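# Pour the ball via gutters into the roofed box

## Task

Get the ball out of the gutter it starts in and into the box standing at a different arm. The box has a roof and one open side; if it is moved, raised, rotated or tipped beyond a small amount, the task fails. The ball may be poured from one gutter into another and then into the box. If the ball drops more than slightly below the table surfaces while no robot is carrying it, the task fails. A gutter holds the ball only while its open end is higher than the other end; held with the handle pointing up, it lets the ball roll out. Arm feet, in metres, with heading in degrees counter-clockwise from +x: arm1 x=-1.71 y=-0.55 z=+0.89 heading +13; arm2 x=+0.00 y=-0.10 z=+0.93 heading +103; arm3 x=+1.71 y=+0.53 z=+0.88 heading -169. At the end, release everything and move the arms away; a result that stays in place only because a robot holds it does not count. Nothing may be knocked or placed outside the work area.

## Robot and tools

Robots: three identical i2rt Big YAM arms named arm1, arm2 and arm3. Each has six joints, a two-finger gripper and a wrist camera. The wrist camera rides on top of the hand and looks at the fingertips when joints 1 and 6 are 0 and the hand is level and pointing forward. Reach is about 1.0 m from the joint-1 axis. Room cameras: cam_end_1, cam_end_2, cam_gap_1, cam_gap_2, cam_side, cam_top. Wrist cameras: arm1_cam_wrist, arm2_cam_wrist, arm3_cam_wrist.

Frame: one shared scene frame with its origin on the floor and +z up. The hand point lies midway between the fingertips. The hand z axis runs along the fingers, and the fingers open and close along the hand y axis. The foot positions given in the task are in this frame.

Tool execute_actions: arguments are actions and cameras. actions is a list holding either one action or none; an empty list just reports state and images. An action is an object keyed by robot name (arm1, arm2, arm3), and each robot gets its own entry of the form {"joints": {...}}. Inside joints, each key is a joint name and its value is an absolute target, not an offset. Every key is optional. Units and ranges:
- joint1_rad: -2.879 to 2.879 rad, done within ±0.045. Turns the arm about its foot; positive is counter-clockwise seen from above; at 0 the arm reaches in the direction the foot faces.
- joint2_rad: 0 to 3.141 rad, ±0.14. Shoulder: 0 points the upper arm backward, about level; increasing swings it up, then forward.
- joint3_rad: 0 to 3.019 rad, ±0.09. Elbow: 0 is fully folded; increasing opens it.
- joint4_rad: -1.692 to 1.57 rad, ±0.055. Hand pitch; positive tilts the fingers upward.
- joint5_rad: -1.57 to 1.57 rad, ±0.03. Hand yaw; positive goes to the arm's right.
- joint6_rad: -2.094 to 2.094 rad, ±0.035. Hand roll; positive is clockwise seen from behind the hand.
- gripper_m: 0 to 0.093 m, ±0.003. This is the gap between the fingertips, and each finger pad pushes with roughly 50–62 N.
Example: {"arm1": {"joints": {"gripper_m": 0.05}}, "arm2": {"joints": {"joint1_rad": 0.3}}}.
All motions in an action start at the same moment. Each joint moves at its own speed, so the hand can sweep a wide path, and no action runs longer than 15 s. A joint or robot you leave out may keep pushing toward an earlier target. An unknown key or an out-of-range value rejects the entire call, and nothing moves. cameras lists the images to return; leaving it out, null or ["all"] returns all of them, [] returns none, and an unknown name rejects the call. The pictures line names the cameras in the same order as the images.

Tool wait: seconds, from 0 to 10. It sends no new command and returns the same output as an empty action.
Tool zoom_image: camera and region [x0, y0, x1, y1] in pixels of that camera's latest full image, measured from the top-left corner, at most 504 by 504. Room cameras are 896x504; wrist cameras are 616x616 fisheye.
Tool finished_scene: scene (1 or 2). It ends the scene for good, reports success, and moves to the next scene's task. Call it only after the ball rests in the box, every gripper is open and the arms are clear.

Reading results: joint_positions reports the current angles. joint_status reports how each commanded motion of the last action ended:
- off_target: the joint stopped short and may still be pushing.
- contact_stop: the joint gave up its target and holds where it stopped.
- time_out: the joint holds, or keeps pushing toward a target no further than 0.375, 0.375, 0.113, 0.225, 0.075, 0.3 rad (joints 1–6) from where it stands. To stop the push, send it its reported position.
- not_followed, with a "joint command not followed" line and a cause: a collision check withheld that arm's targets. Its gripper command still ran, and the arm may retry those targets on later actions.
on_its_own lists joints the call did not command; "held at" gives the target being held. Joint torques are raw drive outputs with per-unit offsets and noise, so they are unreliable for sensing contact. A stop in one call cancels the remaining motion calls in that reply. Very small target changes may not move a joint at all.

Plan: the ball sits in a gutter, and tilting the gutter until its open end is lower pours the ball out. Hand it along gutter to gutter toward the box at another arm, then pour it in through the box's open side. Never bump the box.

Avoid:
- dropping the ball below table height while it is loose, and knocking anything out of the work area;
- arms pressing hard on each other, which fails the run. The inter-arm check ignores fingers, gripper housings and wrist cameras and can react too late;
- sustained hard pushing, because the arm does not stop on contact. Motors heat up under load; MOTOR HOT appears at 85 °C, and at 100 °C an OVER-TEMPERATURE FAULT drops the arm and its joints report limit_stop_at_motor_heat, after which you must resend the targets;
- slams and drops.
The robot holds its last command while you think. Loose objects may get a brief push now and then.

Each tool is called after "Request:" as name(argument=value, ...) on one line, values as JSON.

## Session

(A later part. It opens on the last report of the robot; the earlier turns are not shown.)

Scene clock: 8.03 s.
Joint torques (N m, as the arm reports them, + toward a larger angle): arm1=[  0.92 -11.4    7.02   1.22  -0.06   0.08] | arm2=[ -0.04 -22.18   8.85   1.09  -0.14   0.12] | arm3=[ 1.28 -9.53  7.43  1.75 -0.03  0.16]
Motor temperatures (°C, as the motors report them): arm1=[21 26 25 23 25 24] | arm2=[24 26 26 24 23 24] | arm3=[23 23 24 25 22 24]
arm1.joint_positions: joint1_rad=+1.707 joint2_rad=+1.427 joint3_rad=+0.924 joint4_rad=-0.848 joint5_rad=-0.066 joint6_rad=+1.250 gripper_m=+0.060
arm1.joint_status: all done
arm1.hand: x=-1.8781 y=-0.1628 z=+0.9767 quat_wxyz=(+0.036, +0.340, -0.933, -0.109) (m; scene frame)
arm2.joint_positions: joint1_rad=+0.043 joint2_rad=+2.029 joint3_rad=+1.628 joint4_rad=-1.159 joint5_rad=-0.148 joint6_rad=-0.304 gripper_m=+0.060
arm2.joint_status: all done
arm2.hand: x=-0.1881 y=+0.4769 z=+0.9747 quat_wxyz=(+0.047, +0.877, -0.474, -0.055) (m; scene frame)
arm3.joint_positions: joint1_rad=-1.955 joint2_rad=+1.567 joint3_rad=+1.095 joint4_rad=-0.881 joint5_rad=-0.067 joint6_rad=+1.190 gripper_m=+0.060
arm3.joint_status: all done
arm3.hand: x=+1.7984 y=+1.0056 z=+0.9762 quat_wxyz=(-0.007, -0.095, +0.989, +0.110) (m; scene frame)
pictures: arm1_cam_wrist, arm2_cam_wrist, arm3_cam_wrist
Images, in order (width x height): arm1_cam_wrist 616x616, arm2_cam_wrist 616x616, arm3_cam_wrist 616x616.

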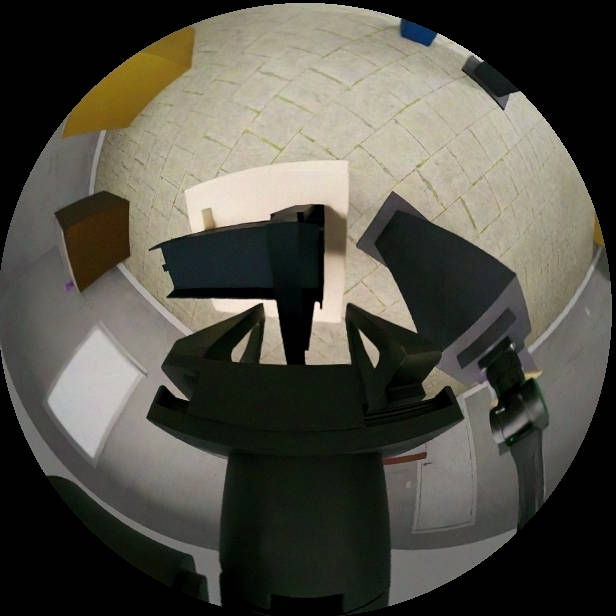

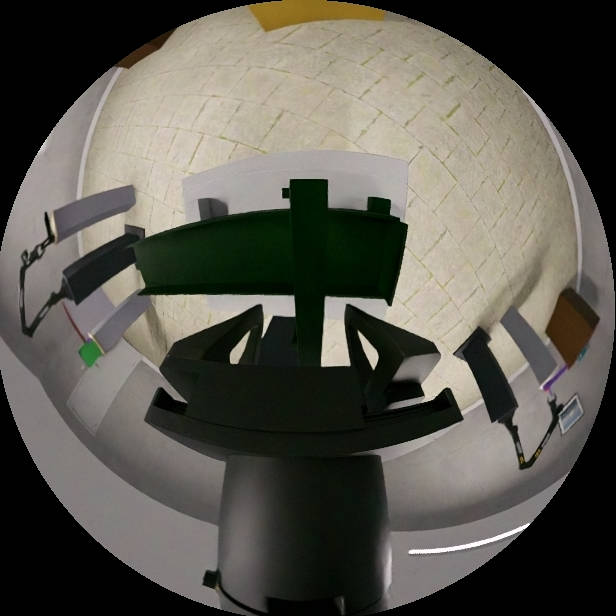

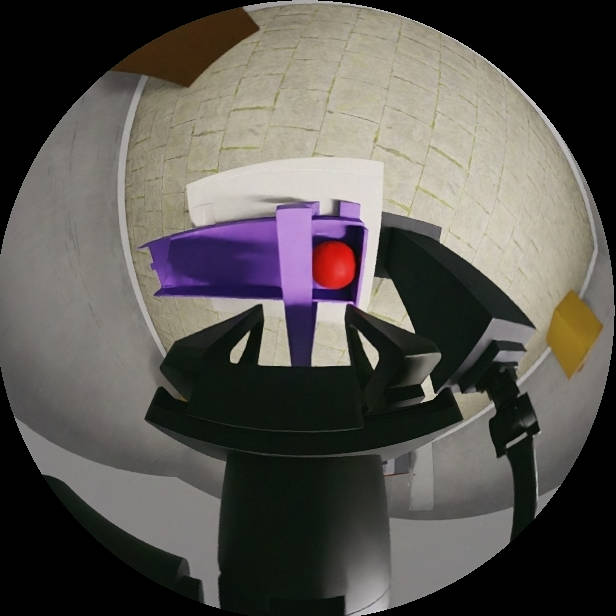

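Request:
execute_actions(actions=[{"arm1":{"joints":{"gripper_m":0}},"arm2":{"joints":{"gripper_m":0}},"arm3":{"joints":{"gripper_m":0}}}], cameras=[])

Request:
execute_actions(actions=[{"arm1":{"joints":{"joint3_rad":1.25,"joint4_rad":-1.03}},"arm2":{"joints":{"joint2_rad":1.9,"joint3_rad":1.85,"joint4_rad":-1.4}},"arm3":{"joints":{"joint3_rad":1.4,"joint4_rad":-1.0}}}], cameras=["arm1_cam_wrist","arm2_cam_wrist","arm3_cam_wrist","cam_end_2"])

Scene clock: 8.93 s.
Joint torques (N m, as the arm reports them, + toward a larger angle): arm1=[  0.87 -10.83   7.15   0.88   0.08   0.08] | arm2=[ -0.48 -21.73   8.91   1.04   0.46   0.02] | arm3=[ 1.33 -9.28  7.59  1.48  0.14  0.14]
Motor temperatures (°C, as the motors report them): arm1=[21 26 25 23 25 24] | arm2=[24 26 26 24 23 24] | arm3=[23 23 24 26 22 24]
arm1.joint_positions: joint1_rad=+1.707 joint2_rad=+1.422 joint3_rad=+0.923 joint4_rad=-0.839 joint5_rad=-0.070 joint6_rad=+1.251 gripper_m=+0.011
arm1.joint_status: gripper_m off_target (ended at +0.011, target +0.000)
arm1.hand: x=-1.8796 y=-0.1612 z=+0.9792 quat_wxyz=(+0.038, +0.340, -0.933, -0.115) (m; scene frame)
arm2.joint_positions: joint1_rad=+0.042 joint2_rad=+2.025 joint3_rad=+1.628 joint4_rad=-1.159 joint5_rad=-0.164 joint6_rad=-0.300 gripper_m=+0.012
arm2.joint_status: gripper_m off_target (ended at +0.012, target +0.000)
arm2.hand: x=-0.1905 y=+0.4768 z=+0.9778 quat_wxyz=(+0.051, +0.876, -0.476, -0.062) (m; scene frame)
arm3.joint_positions: joint1_rad=-1.955 joint2_rad=+1.563 joint3_rad=+1.094 joint4_rad=-0.874 joint5_rad=-0.072 joint6_rad=+1.193 gripper_m=+0.011
arm3.joint_status: gripper_m off_target (ended at +0.011, target +0.000)
arm3.hand: x=+1.7980 y=+1.0072 z=+0.9781 quat_wxyz=(-0.007, -0.094, +0.989, +0.116) (m; scene frame)
pictures: none
No camera images: the call's "cameras" was empty. Leave "cameras" out to get every camera's image.

Scene clock: 10.07 s.
Joint torques (N m, as the arm reports them, + toward a larger angle): arm1=[  1.03 -12.75  12.35   0.6    0.07   0.06] | arm2=[ -0.48 -21.56  14.19  -0.45  -0.26   0.06] | arm3=[  1.06 -11.02  11.18   1.39   0.14   0.12]
Motor temperatures (°C, as the motors report them): arm1=[21 26 26 23 25 24] | arm2=[24 27 27 24 23 24] | arm3=[23 23 25 26 22 24]
arm1.joint_positions: joint1_rad=+1.707 joint2_rad=+1.429 joint3_rad=+1.210 joint4_rad=-1.023 joint5_rad=-0.070 joint6_rad=+1.252 gripper_m=+0.011
arm1.joint_status: all done
arm1.hand: x=-1.9023 y=-0.1027 z=+1.0852 quat_wxyz=(+0.039, +0.339, -0.926, -0.163) (m; scene frame)
arm2.joint_positions: joint1_rad=+0.042 joint2_rad=+1.909 joint3_rad=+1.795 joint4_rad=-1.384 joint5_rad=-0.146 joint6_rad=-0.299 gripper_m=+0.011
arm2.joint_status: all done
arm2.hand: x=-0.1892 y=+0.4814 z=+1.1068 quat_wxyz=(+0.024, +0.877, -0.475, -0.076) (m; scene frame)
arm3.joint_positions: joint1_rad=-1.955 joint2_rad=+1.574 joint3_rad=+1.356 joint4_rad=-1.000 joint5_rad=-0.072 joint6_rad=+1.193 gripper_m=+0.011
arm3.joint_status: all done
arm3.hand: x=+1.8117 y=+1.0723 z=+1.0753 quat_wxyz=(+0.010, -0.095, +0.980, +0.175) (m; scene frame)
pictures: arm1_cam_wrist, arm2_cam_wrist, arm3_cam_wrist, cam_end_2
Images, in order (width x height): arm1_cam_wrist 616x616, arm2_cam_wrist 616x616, arm3_cam_wrist 616x616, cam_end_2 896x504.

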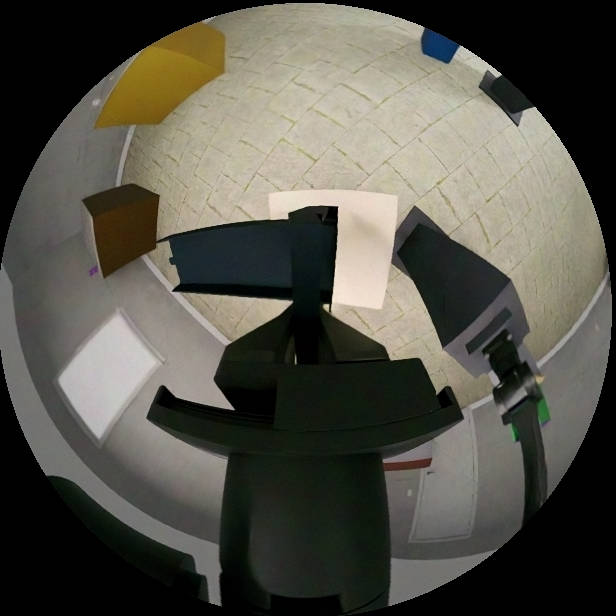

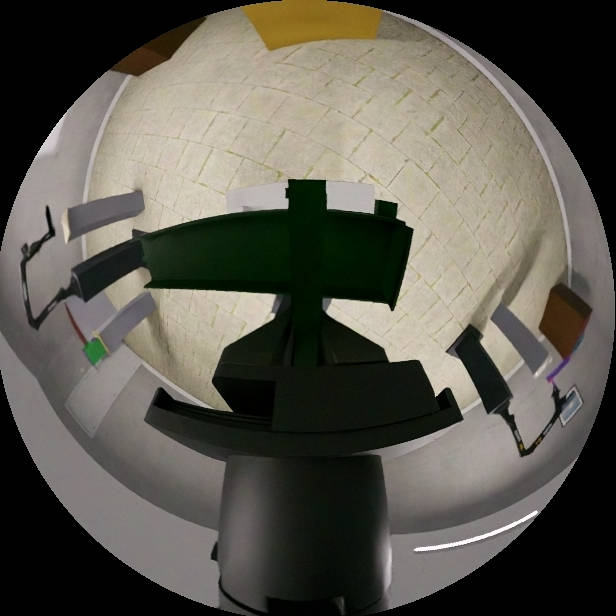

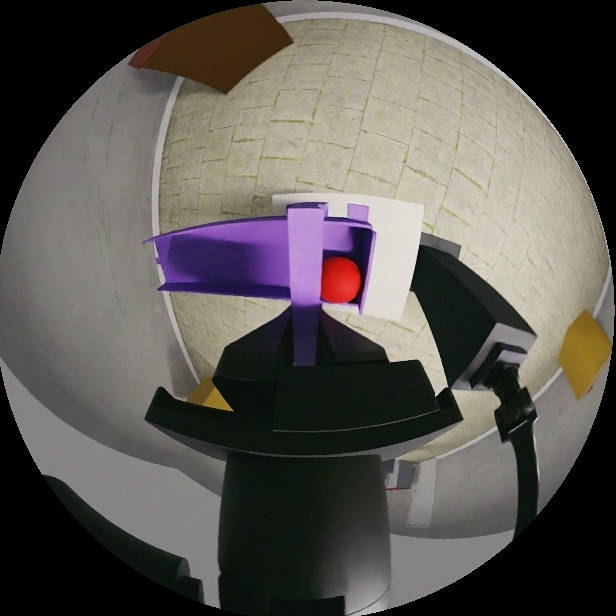

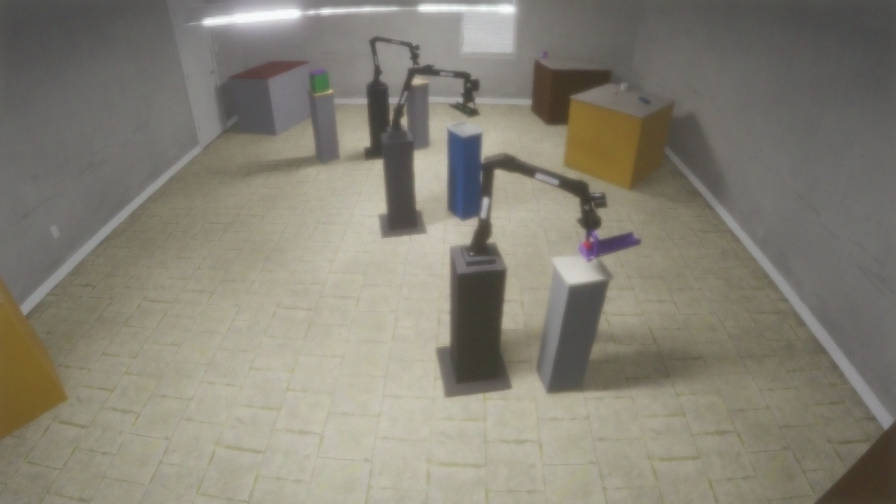

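Request:
execute_actions(actions=[{"arm1":{"joints":{"joint1_rad":0.9,"joint5_rad":0,"joint6_rad":1.58}},"arm2":{"joints":{"joint1_rad":-0.8,"joint5_rad":0,"joint6_rad":1.58,"joint4_rad":-1.2}},"arm3":{"joints":{"joint1_rad":-1.0,"joint3_rad":1.65,"joint4_rad":-1.08,"joint5_rad":0,"joint6_rad":1.585}}}], cameras=["arm3_cam_wrist"])

Request:
execute_actions(actions=[{"arm1":{"joints":{"joint1_rad":0.03,"joint2_rad":2.08,"joint3_rad":1.89,"joint4_rad":-0.96}},"arm2":{"joints":{"joint1_rad":-1.445,"joint2_rad":2.22,"joint3_rad":1.93,"joint4_rad":-0.85}},"arm3":{"joints":{"joint1_rad":0.17}}}], cameras=[])

Request:
execute_actions(actions=[{"arm3":{"joints":{"joint2_rad":1.8,"joint3_rad":1.93,"joint4_rad":-1.25}}}], cameras=["arm3_cam_wrist","cam_gap_2","cam_side"])

Request:
zoom_image(camera="cam_side", region=[480, 150, 680, 270])

Scene clock: 13.00 s.
Joint torques (N m, as the arm reports them, + toward a larger angle): arm1=[  0.81 -12.93  12.42   0.61   0.03   0.07] | arm2=[  0.65 -22.65  14.35   1.03   0.05   0.05] | arm3=[ -0.07 -12.88  11.59   1.85   0.28   0.11]
Motor temperatures (°C, as the motors report them): arm1=[21 26 27 23 25 24] | arm2=[24 27 28 24 23 24] | arm3=[23 24 26 26 22 24]
arm1.joint_positions: joint1_rad=+0.898 joint2_rad=+1.429 joint3_rad=+1.210 joint4_rad=-1.023 joint5_rad=+0.002 joint6_rad=+1.570 gripper_m=+0.011
arm1.joint_status: all done
arm1.hand: x=-1.5069 y=-0.1119 z=+1.0848 quat_wxyz=(-0.037, -0.215, -0.963, -0.159) (m; scene frame)
arm2.joint_positions: joint1_rad=-0.804 joint2_rad=+1.911 joint3_rad=+1.795 joint4_rad=-1.213 joint5_rad=+0.000 joint6_rad=+1.567 gripper_m=+0.011
arm2.joint_status: all done
arm2.hand: x=+0.3518 y=+0.4489 z=+1.1119 quat_wxyz=(-0.036, -0.278, -0.953, -0.116) (m; scene frame)
arm3.joint_positions: joint1_rad=-0.988 joint2_rad=+1.588 joint3_rad=+1.608 joint4_rad=-1.082 joint5_rad=-0.003 joint6_rad=+1.573 gripper_m=+0.011
arm3.joint_status: all done
arm3.hand: x=+1.3009 y=+0.9608 z=+1.1864 quat_wxyz=(-0.102, -0.362, +0.897, +0.231) (m; scene frame)
pictures: arm3_cam_wrist
Images, in order (width x height): arm3_cam_wrist 616x616.

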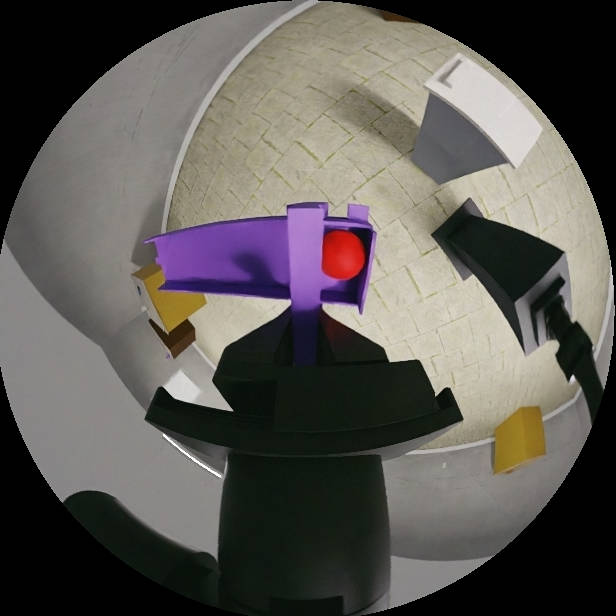

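Scene clock: 14.90 s.
Joint torques (N m, as the arm reports them, + toward a larger angle): arm1=[  0.28 -24.25  14.3    0.81   0.1    0.05] | arm2=[ -0.44 -29.74  12.85   1.71   0.18   0.04] | arm3=[  0.35 -12.69  11.64   1.88   0.27   0.09]
Motor temperatures (°C, as the motors report them): arm1=[21 27 27 23 25 24] | arm2=[24 28 28 24 23 24] | arm3=[23 24 27 26 22 24]
arm1.joint_positions: joint1_rad=+0.038 joint2_rad=+2.099 joint3_rad=+1.826 joint4_rad=-0.960 joint5_rad=+0.001 joint6_rad=+1.573 gripper_m=+0.011
arm1.joint_status: all done
arm1.hand: x=-1.0208 y=-0.3600 z=+0.9736 quat_wxyz=(-0.102, -0.597, -0.784, -0.134) (m; scene frame)
arm2.joint_positions: joint1_rad=-1.434 joint2_rad=+2.269 joint3_rad=+1.889 joint4_rad=-0.875 joint5_rad=-0.003 joint6_rad=+1.572 gripper_m=+0.011
arm2.joint_status: all done
arm2.hand: x=+0.6980 y=+0.1720 z=+0.9331 quat_wxyz=(-0.089, -0.559, -0.814, -0.132) (m; scene frame)
arm3.joint_positions: joint1_rad=+0.176 joint2_rad=+1.588 joint3_rad=+1.608 joint4_rad=-1.082 joint5_rad=-0.003 joint6_rad=+1.575 gripper_m=+0.011
arm3.joint_status: all done
arm3.hand: x=+1.1596 y=+0.3191 z=+1.1922 quat_wxyz=(-0.214, -0.795, +0.550, +0.143) (m; scene frame)
pictures: none
No camera images: the call's "cameras" was empty. Leave "cameras" out to get every camera's image.

Scene clock: 16.17 s.
Joint torques (N m, as the arm reports them, + toward a larger angle): arm1=[  0.14 -24.3   14.39   0.91   0.1    0.04] | arm2=[ -1.1  -30.36  12.78   1.74   0.23   0.01] | arm3=[  0.25 -16.54  13.61   1.56   0.27   0.1 ]
Motor temperatures (°C, as the motors report them): arm1=[21 27 28 23 25 24] | arm2=[24 28 29 24 23 24] | arm3=[23 24 27 26 22 24]
arm1.joint_positions: joint1_rad=+0.038 joint2_rad=+2.099 joint3_rad=+1.826 joint4_rad=-0.960 joint5_rad=+0.001 joint6_rad=+1.573 gripper_m=+0.011
arm1.joint_status: not commanded
arm1.hand: x=-1.0208 y=-0.3600 z=+0.9736 quat_wxyz=(-0.102, -0.597, -0.784, -0.134) (m; scene frame)
arm2.joint_positions: joint1_rad=-1.434 joint2_rad=+2.269 joint3_rad=+1.889 joint4_rad=-0.875 joint5_rad=-0.003 joint6_rad=+1.572 gripper_m=+0.011
arm2.joint_status: not commanded
arm2.hand: x=+0.6980 y=+0.1720 z=+0.9331 quat_wxyz=(-0.089, -0.559, -0.814, -0.132) (m; scene frame)
arm3.joint_positions: joint1_rad=+0.176 joint2_rad=+1.837 joint3_rad=+1.858 joint4_rad=-1.251 joint5_rad=-0.003 joint6_rad=+1.575 gripper_m=+0.011
arm3.joint_status: all done
arm3.hand: x=+1.1093 y=+0.2997 z=+1.1463 quat_wxyz=(-0.146, -0.810, +0.560, +0.097) (m; scene frame)
pictures: arm3_cam_wrist, cam_gap_2, cam_side
Images, in order (width x height): arm3_cam_wrist 616x616, cam_gap_2 896x504, cam_side 896x504.

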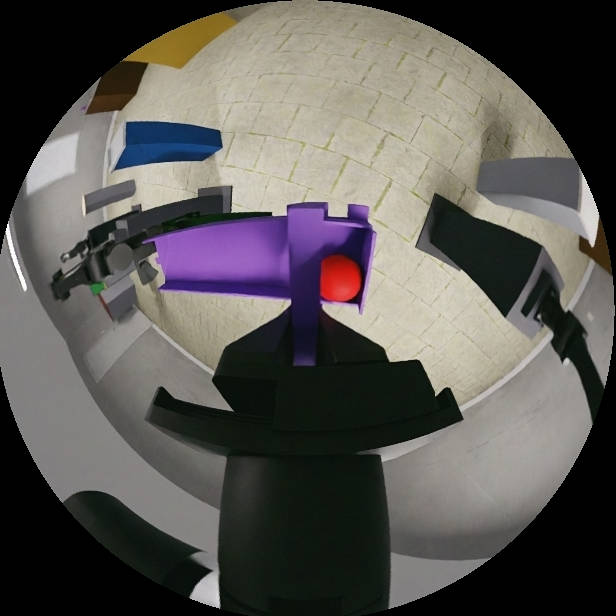

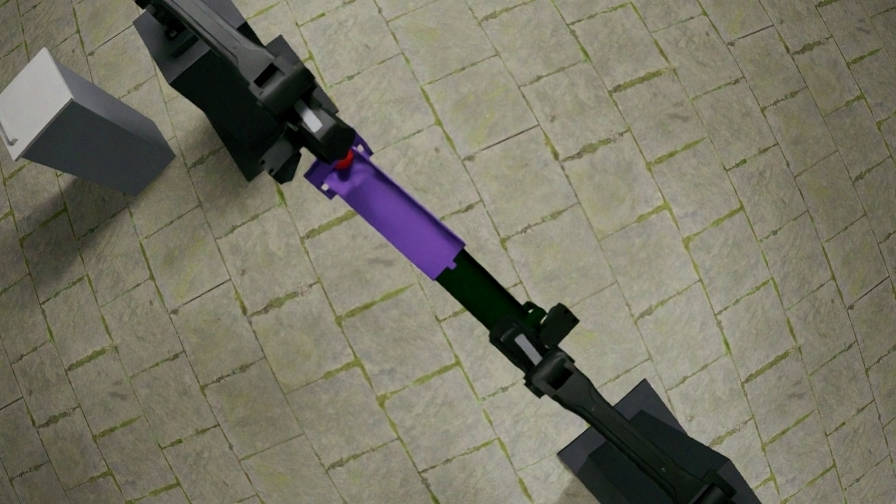

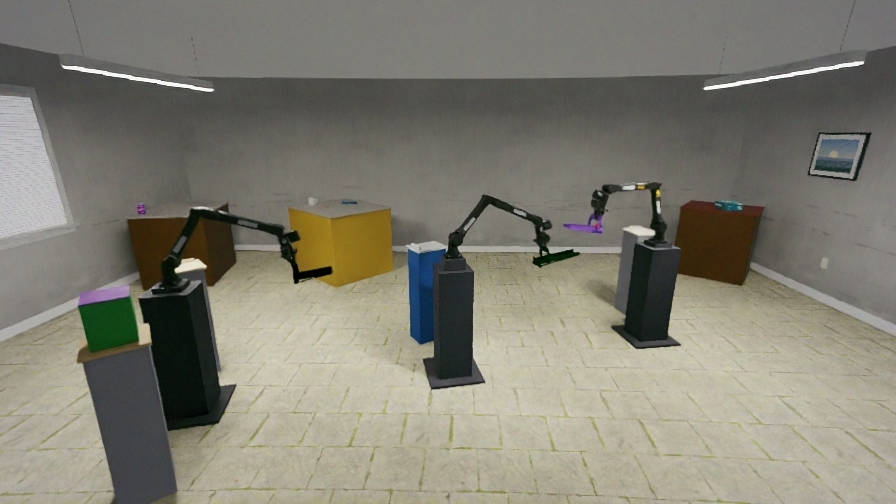

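Region (480, 150, 680, 270) of cam_side's 896x504 image, scaled by 2.520, with more detail than that image has; it fills the top 302 rows of this view, and the rest is white.

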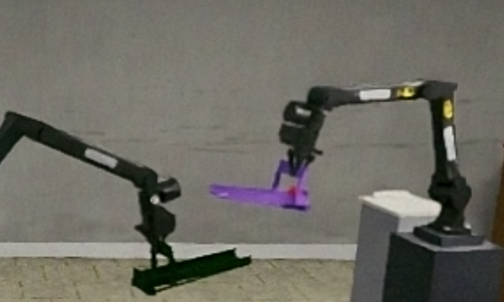

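Request:
execute_actions(actions=[{"arm2":{"joints":{"joint2_rad":2.17}},"arm3":{"joints":{"joint2_rad":1.93,"joint3_rad":2.11,"joint4_rad":-1.41}}}], cameras=["arm2_cam_wrist","cam_gap_2","cam_side"])

Request:
zoom_image(camera="cam_side", region=[500, 170, 650, 280])

Scene clock: 17.37 s.
Joint torques (N m, as the arm reports them, + toward a larger angle): arm1=[  0.11 -24.18  14.31   0.87   0.09   0.04] | arm2=[ -0.87 -28.54  13.11   1.82   0.26   0.04] | arm3=[  0.32 -16.42  13.48   1.26   0.27   0.1 ]
Motor temperatures (°C, as the motors report them): arm1=[21 28 28 23 25 24] | arm2=[24 29 29 24 23 24] | arm3=[23 24 28 26 22 24]
arm1.joint_positions: joint1_rad=+0.038 joint2_rad=+2.099 joint3_rad=+1.826 joint4_rad=-0.960 joint5_rad=+0.001 joint6_rad=+1.573 gripper_m=+0.011
arm1.joint_status: not commanded
arm1.hand: x=-1.0208 y=-0.3600 z=+0.9736 quat_wxyz=(-0.102, -0.597, -0.784, -0.134) (m; scene frame)
arm2.joint_positions: joint1_rad=-1.434 joint2_rad=+2.212 joint3_rad=+1.889 joint4_rad=-0.875 joint5_rad=-0.003 joint6_rad=+1.572 gripper_m=+0.011
arm2.joint_status: all done
arm2.hand: x=+0.7036 y=+0.1743 z=+0.9744 quat_wxyz=(-0.105, -0.556, -0.810, -0.155) (m; scene frame)
arm3.joint_positions: joint1_rad=+0.176 joint2_rad=+1.952 joint3_rad=+2.038 joint4_rad=-1.408 joint5_rad=-0.003 joint6_rad=+1.575 gripper_m=+0.011
arm3.joint_status: all done
arm3.hand: x=+1.0947 y=+0.2941 z=+1.1434 quat_wxyz=(-0.109, -0.816, +0.564, +0.071) (m; scene frame)
pictures: arm2_cam_wrist, cam_gap_2, cam_side
Images, in order (width x height): arm2_cam_wrist 616x616, cam_gap_2 896x504, cam_side 896x504.

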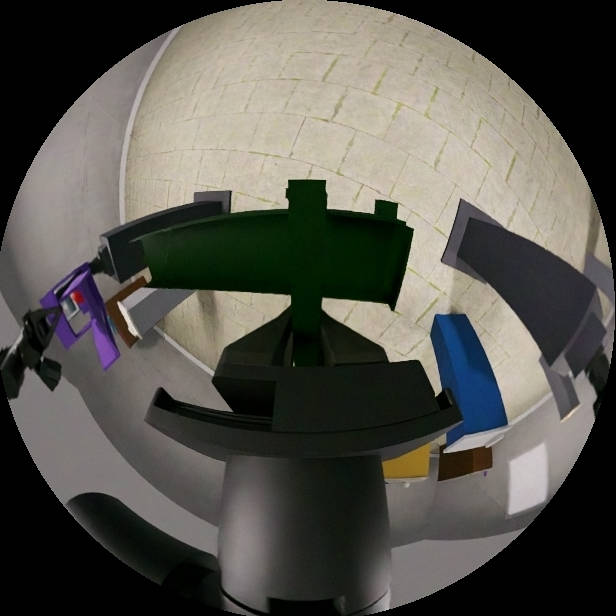

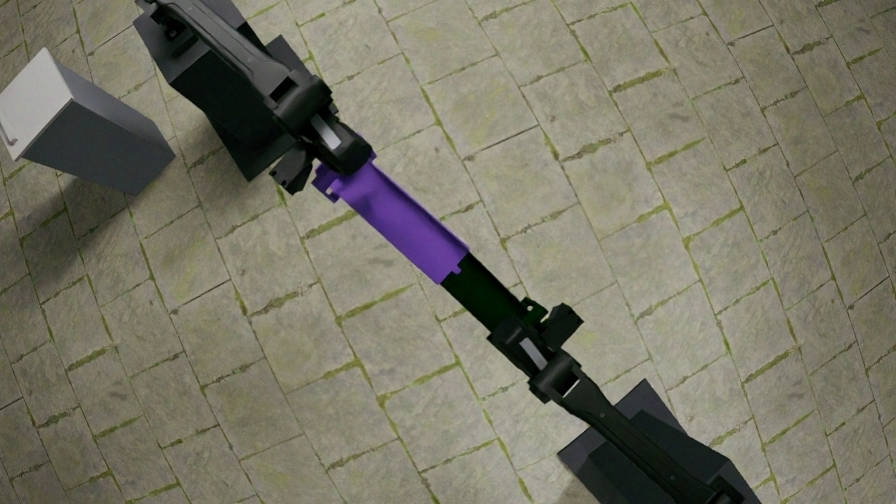

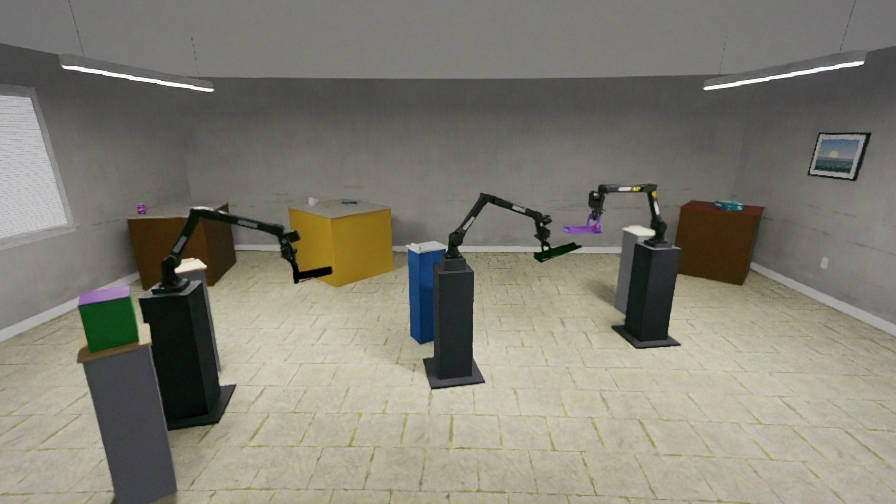

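Region (500, 170, 650, 280) of cam_side's 896x504 image, scaled by 3.360, with more detail than that image has; it fills the top 370 rows of this view, and the rest is white.

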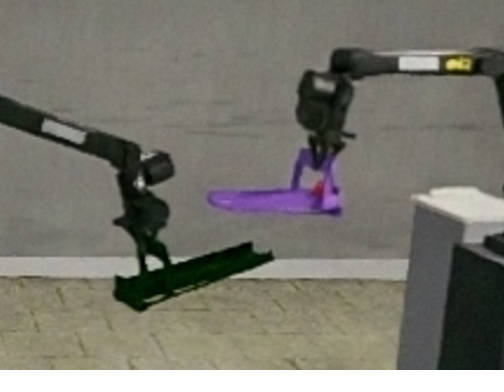

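Request:
execute_actions(actions=[{"arm3":{"joints":{"joint4_rad":-1.62}}}], cameras=["arm2_cam_wrist","cam_gap_2","cam_side"])

Request:
zoom_image(camera="cam_side", region=[500, 170, 650, 280])

Scene clock: 18.40 s.
Joint torques (N m, as the arm reports them, + toward a larger angle): arm1=[ -0.01 -24.12  14.31   0.86   0.1    0.05] | arm2=[ -0.89 -29.37  13.14   1.94   0.21  -0.01] | arm3=[  0.19 -16.34  12.97   0.76   0.27   0.12]
Motor temperatures (°C, as the motors report them): arm1=[21 28 28 23 25 24] | arm2=[24 29 29 24 23 24] | arm3=[23 25 29 26 22 24]
arm1.joint_positions: joint1_rad=+0.038 joint2_rad=+2.099 joint3_rad=+1.826 joint4_rad=-0.960 joint5_rad=+0.001 joint6_rad=+1.573 gripper_m=+0.011
arm1.joint_status: not commanded
arm1.hand: x=-1.0208 y=-0.3600 z=+0.9736 quat_wxyz=(-0.102, -0.597, -0.784, -0.134) (m; scene frame)
arm2.joint_positions: joint1_rad=-1.434 joint2_rad=+2.212 joint3_rad=+1.889 joint4_rad=-0.875 joint5_rad=-0.003 joint6_rad=+1.572 gripper_m=+0.011
arm2.joint_status: not commanded
arm2.hand: x=+0.7036 y=+0.1743 z=+0.9744 quat_wxyz=(-0.105, -0.556, -0.810, -0.155) (m; scene frame)
arm3.joint_positions: joint1_rad=+0.176 joint2_rad=+1.952 joint3_rad=+2.040 joint4_rad=-1.615 joint5_rad=-0.003 joint6_rad=+1.575 gripper_m=+0.011
arm3.joint_status: all done
arm3.hand: x=+1.1411 y=+0.3118 z=+1.1364 quat_wxyz=(-0.025, -0.822, +0.568, +0.013) (m; scene frame)
pictures: arm2_cam_wrist, cam_gap_2, cam_side
Images, in order (width x height): arm2_cam_wrist 616x616, cam_gap_2 896x504, cam_side 896x504.

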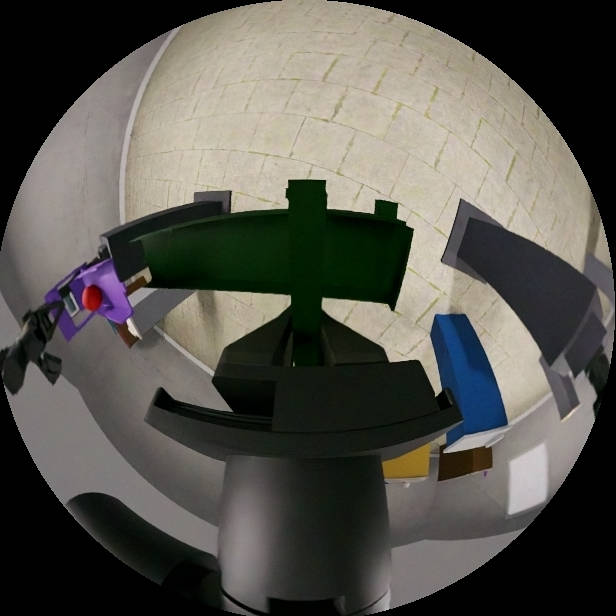

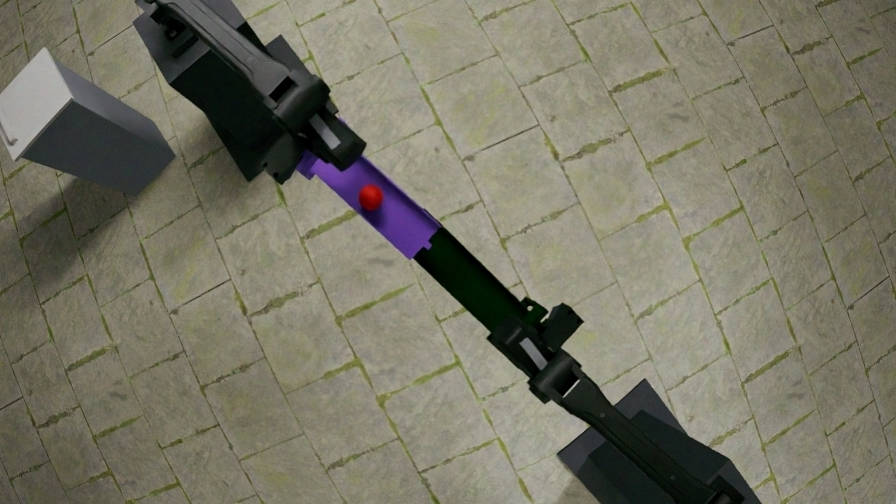

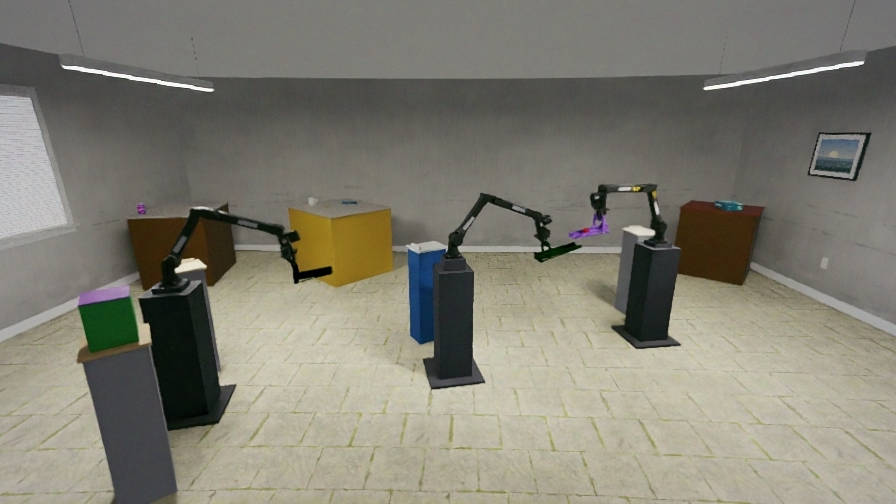

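Region (500, 170, 650, 280) of cam_side's 896x504 image, scaled by 3.360, with more detail than that image has; it fills the top 370 rows of this view, and the rest is white.

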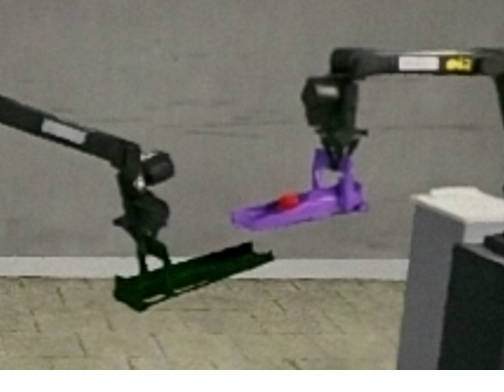

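Request:
wait(seconds=1.5)

Scene clock: 20.03 s.
Joint torques (N m, as the arm reports them, + toward a larger angle): arm1=[  0.06 -24.36  14.29   0.84   0.09   0.04] | arm2=[  0.13 -29.26  12.89   2.     0.16  -0.01] | arm3=[  0.23 -16.24  12.74   0.8    0.27   0.12]
Motor temperatures (°C, as the motors report them): arm1=[21 28 29 23 25 24] | arm2=[24 29 29 24 23 24] | arm3=[23 25 29 26 22 24]
arm1.joint_positions: joint1_rad=+0.038 joint2_rad=+2.099 joint3_rad=+1.826 joint4_rad=-0.960 joint5_rad=+0.001 joint6_rad=+1.573 gripper_m=+0.011
arm1.joint_status: not commanded
arm1.hand: x=-1.0208 y=-0.3600 z=+0.9736 quat_wxyz=(-0.102, -0.597, -0.784, -0.134) (m; scene frame)
arm2.joint_positions: joint1_rad=-1.435 joint2_rad=+2.212 joint3_rad=+1.889 joint4_rad=-0.874 joint5_rad=-0.001 joint6_rad=+1.575 gripper_m=+0.011
arm2.joint_status: not commanded
arm2.hand: x=+0.7040 y=+0.1735 z=+0.9744 quat_wxyz=(-0.106, -0.557, -0.809, -0.155) (m; scene frame)
arm3.joint_positions: joint1_rad=+0.176 joint2_rad=+1.952 joint3_rad=+2.043 joint4_rad=-1.616 joint5_rad=-0.003 joint6_rad=+1.575 gripper_m=+0.011
arm3.joint_status: all done
arm3.hand: x=+1.1406 y=+0.3117 z=+1.1376 quat_wxyz=(-0.026, -0.822, +0.568, +0.014) (m; scene frame)
wait: 1.50 s; at rest by 1.07 s
pictures: arm1_cam_wrist, arm2_cam_wrist, arm3_cam_wrist, cam_end_1, cam_end_2, cam_gap_1, cam_gap_2, cam_side, cam_top
Images, in order (width x height): arm1_cam_wrist 616x616, arm2_cam_wrist 616x616, arm3_cam_wrist 616x616, cam_end_1 896x504, cam_end_2 896x504, cam_gap_1 896x504, cam_gap_2 896x504, cam_side 896x504, cam_top 896x504.

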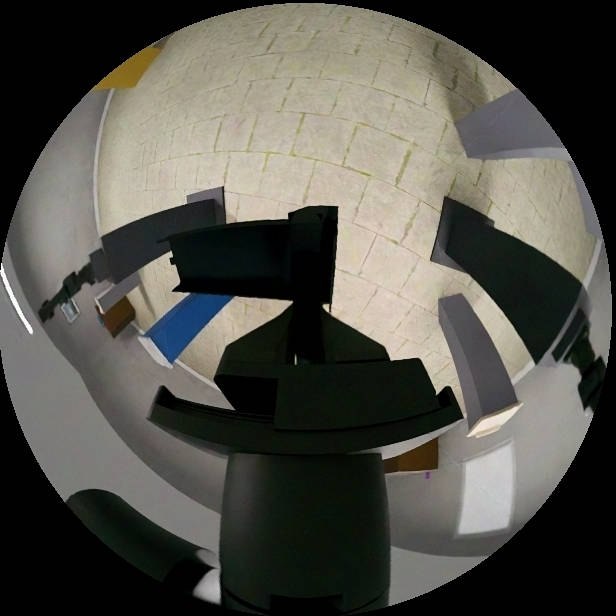

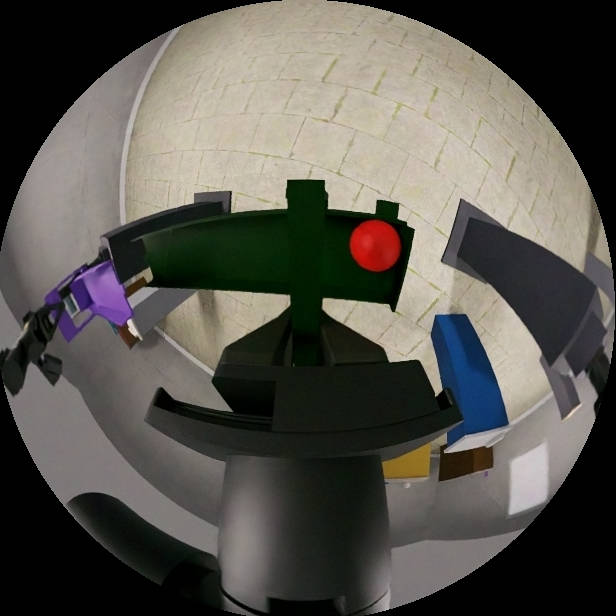

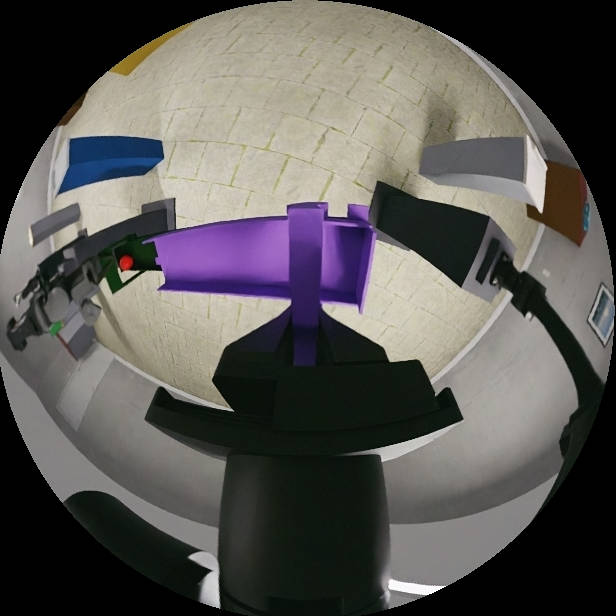

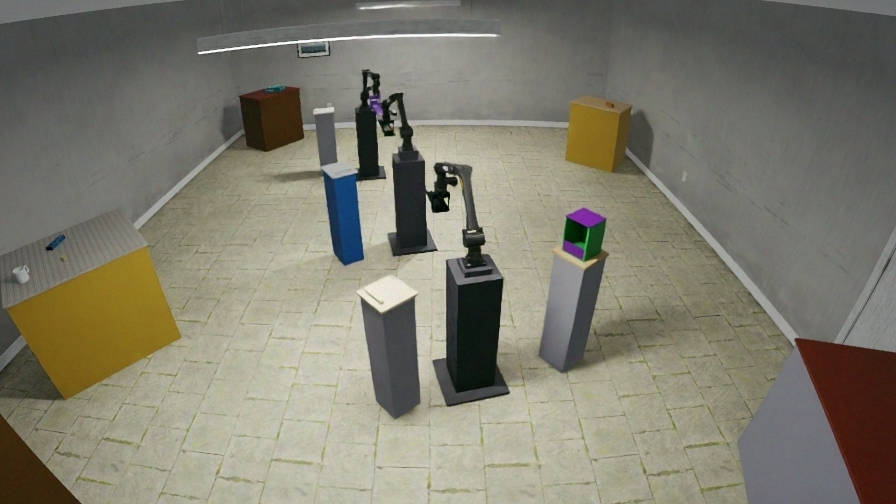

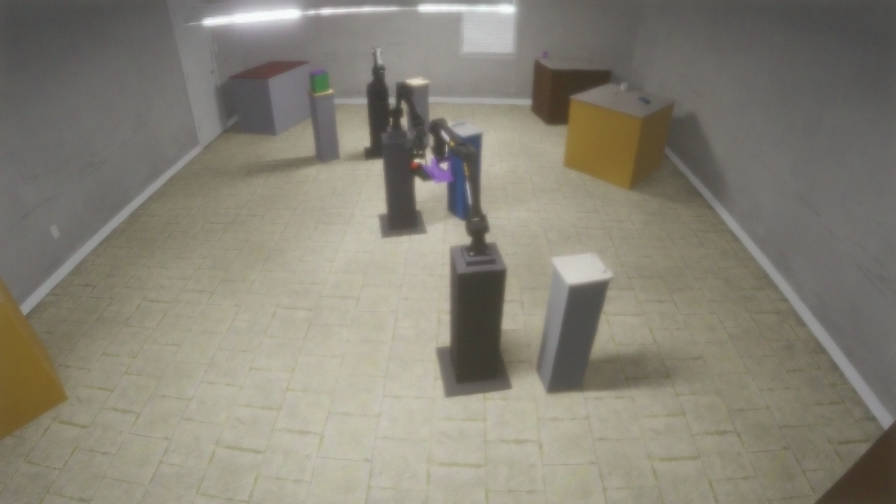

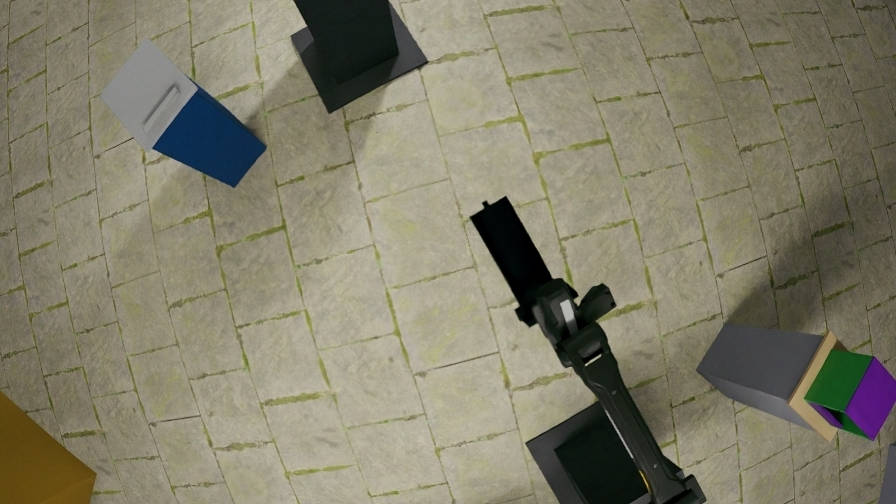

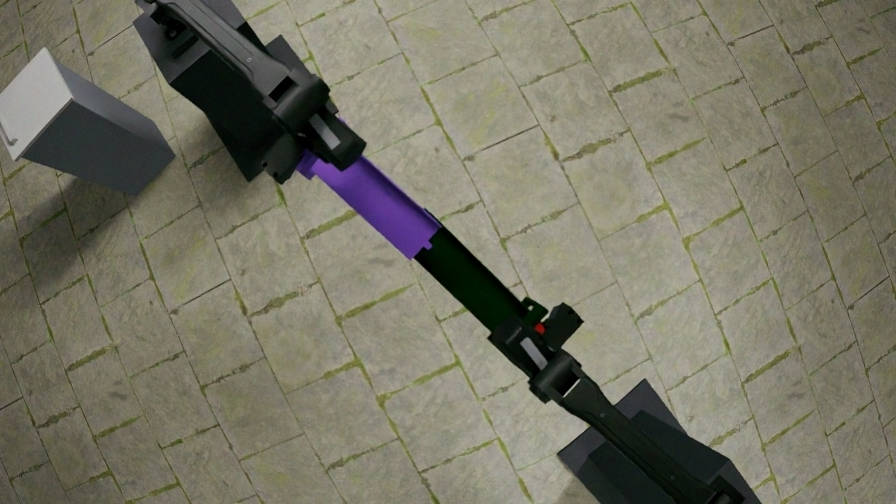

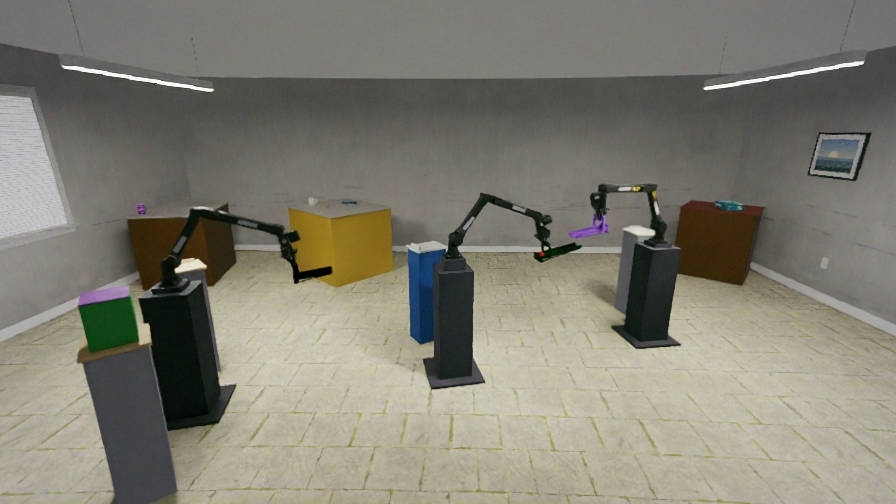

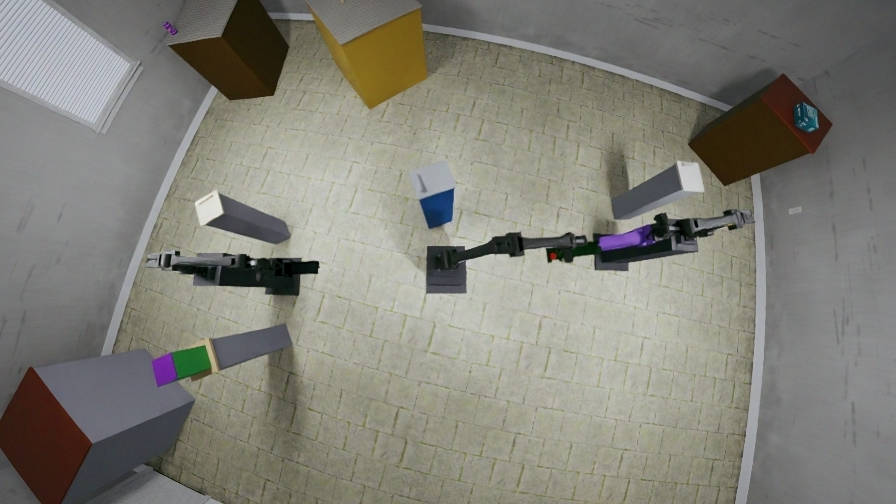

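Request:
execute_actions(actions=[{"arm3":{"joints":{"joint1_rad":-0.6,"joint2_rad":1.7}},"arm1":{"joints":{"joint2_rad":2.01}}}], cameras=[])

Request:
execute_actions(actions=[{"arm3":{"joints":{"joint1_rad":-1.95,"joint2_rad":1.56,"joint3_rad":1.4,"joint4_rad":-1.1,"joint5_rad":-0.075,"joint6_rad":1.18}},"arm2":{"joints":{"joint1_rad":-0.9,"joint2_rad":1.75,"joint4_rad":-1.1}}}], cameras=[])

Request:
execute_actions(actions=[{"arm3":{"joints":{"joint3_rad":1.13,"joint4_rad":-0.88}},"arm2":{"joints":{"joint1_rad":0.4}}}], cameras=["arm2_cam_wrist","arm3_cam_wrist"])

Scene clock: 21.73 s.
Joint torques (N m, as the arm reports them, + toward a larger angle): arm1=[  0.08 -21.97  14.06   1.03   0.09   0.05] | arm2=[ -0.6  -29.3   12.97   1.99   0.16  -0.03] | arm3=[  2.11 -13.03  10.27   1.33   0.03   0.09]
Motor temperatures (°C, as the motors report them): arm1=[21 28 29 23 25 24] | arm2=[24 30 30 25 23 24] | arm3=[23 25 30 26 22 24]
arm1.joint_positions: joint1_rad=+0.038 joint2_rad=+2.008 joint3_rad=+1.834 joint4_rad=-0.960 joint5_rad=+0.001 joint6_rad=+1.573 gripper_m=+0.011
arm1.joint_status: all done
arm1.hand: x=-1.0175 y=-0.3591 z=+1.0414 quat_wxyz=(-0.131, -0.591, -0.777, -0.172) (m; scene frame)
arm2.joint_positions: joint1_rad=-1.435 joint2_rad=+2.212 joint3_rad=+1.889 joint4_rad=-0.874 joint5_rad=-0.001 joint6_rad=+1.575 gripper_m=+0.011
arm2.joint_status: not commanded
arm2.hand: x=+0.7040 y=+0.1735 z=+0.9744 quat_wxyz=(-0.106, -0.557, -0.809, -0.155) (m; scene frame)
arm3.joint_positions: joint1_rad=-0.612 joint2_rad=+1.717 joint3_rad=+2.076 joint4_rad=-1.618 joint5_rad=+0.003 joint6_rad=+1.575 gripper_m=+0.011
arm3.joint_status: all done
arm3.hand: x=+1.1929 y=+0.7709 z=+1.2836 quat_wxyz=(-0.090, -0.533, +0.831, +0.131) (m; scene frame)
pictures: none
No camera images: the call's "cameras" was empty. Leave "cameras" out to get every camera's image.

Scene clock: 23.47 s.
Joint torques (N m, as the arm reports them, + toward a larger angle): arm1=[  0.03 -21.87  14.04   1.07   0.09   0.04] | arm2=[ -0.11 -22.42  13.75   0.79   0.08  -0.03] | arm3=[  0.93 -11.68   9.82   1.79  -0.05  -0.15]
Motor temperatures (°C, as the motors report them): arm1=[21 29 30 23 25 24] | arm2=[24 30 30 24 23 24] | arm3=[23 25 30 26 22 24]
arm1.joint_positions: joint1_rad=+0.038 joint2_rad=+2.008 joint3_rad=+1.834 joint4_rad=-0.960 joint5_rad=+0.001 joint6_rad=+1.573 gripper_m=+0.011
arm1.joint_status: not commanded
arm1.hand: x=-1.0175 y=-0.3591 z=+1.0414 quat_wxyz=(-0.131, -0.591, -0.777, -0.172) (m; scene frame)
arm2.joint_positions: joint1_rad=-0.909 joint2_rad=+1.775 joint3_rad=+1.892 joint4_rad=-1.093 joint5_rad=-0.001 joint6_rad=+1.575 gripper_m=+0.011
arm2.joint_status: all done
arm2.hand: x=+0.4267 y=+0.4338 z=+1.2587 quat_wxyz=(-0.098, -0.319, -0.901, -0.277) (m; scene frame)
arm3.joint_positions: joint1_rad=-1.952 joint2_rad=+1.581 joint3_rad=+1.374 joint4_rad=-1.112 joint5_rad=-0.072 joint6_rad=+1.195 gripper_m=+0.011
arm3.joint_status: all done
arm3.hand: x=+1.8062 y=+1.0529 z=+1.0721 quat_wxyz=(-0.004, -0.094, +0.987, +0.128) (m; scene frame)
pictures: none
No camera images: the call's "cameras" was empty. Leave "cameras" out to get every camera's image.

Scene clock: 25.13 s.
Joint torques (N m, as the arm reports them, + toward a larger angle): arm1=[  0.12 -21.91  14.04   1.04   0.1    0.05] | arm2=[ -0.42 -23.14  13.6    1.01   0.16  -0.01] | arm3=[ 0.98 -9.72  8.27  1.83 -0.03 -0.12]
Motor temperatures (°C, as the motors report them): arm1=[21 29 30 23 25 24] | arm2=[24 30 30 24 23 24] | arm3=[23 25 29 26 22 24]
arm1.joint_positions: joint1_rad=+0.038 joint2_rad=+2.008 joint3_rad=+1.834 joint4_rad=-0.960 joint5_rad=+0.001 joint6_rad=+1.573 gripper_m=+0.011
arm1.joint_status: not commanded
arm1.hand: x=-1.0175 y=-0.3591 z=+1.0414 quat_wxyz=(-0.131, -0.591, -0.777, -0.172) (m; scene frame)
arm2.joint_positions: joint1_rad=+0.409 joint2_rad=+1.780 joint3_rad=+1.892 joint4_rad=-1.093 joint5_rad=-0.003 joint6_rad=+1.576 gripper_m=+0.011
arm2.joint_status: all done
arm2.hand: x=-0.4099 y=+0.4497 z=+1.2529 quat_wxyz=(+0.092, +0.300, -0.909, -0.275) (m; scene frame)
arm3.joint_positions: joint1_rad=-1.952 joint2_rad=+1.570 joint3_rad=+1.115 joint4_rad=-0.893 joint5_rad=-0.072 joint6_rad=+1.194 gripper_m=+0.011
arm3.joint_status: all done
arm3.hand: x=+1.7973 y=+1.0112 z=+0.9821 quat_wxyz=(-0.009, -0.095, +0.989, +0.113) (m; scene frame)
pictures: arm2_cam_wrist, arm3_cam_wrist
Images, in order (width x height): arm2_cam_wrist 616x616, arm3_cam_wrist 616x616.

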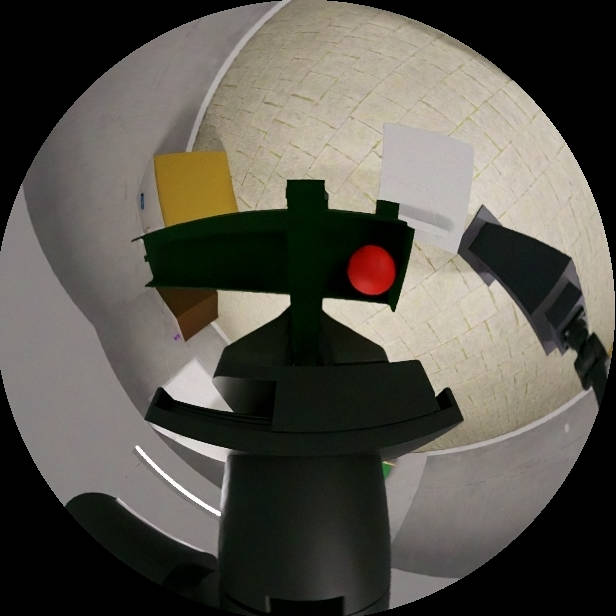

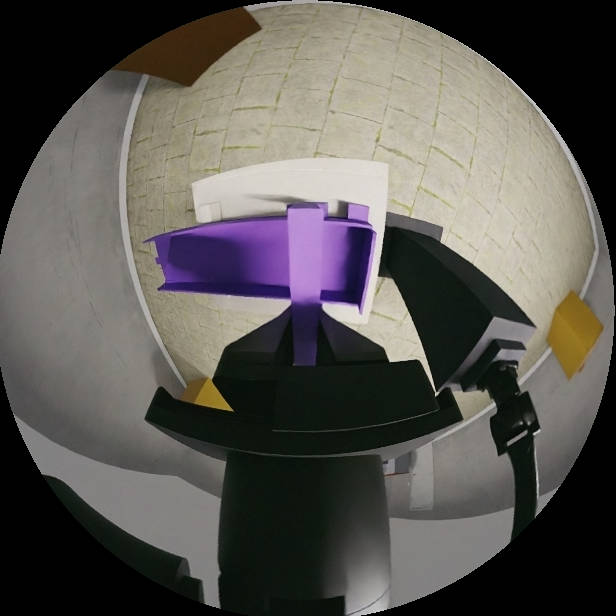

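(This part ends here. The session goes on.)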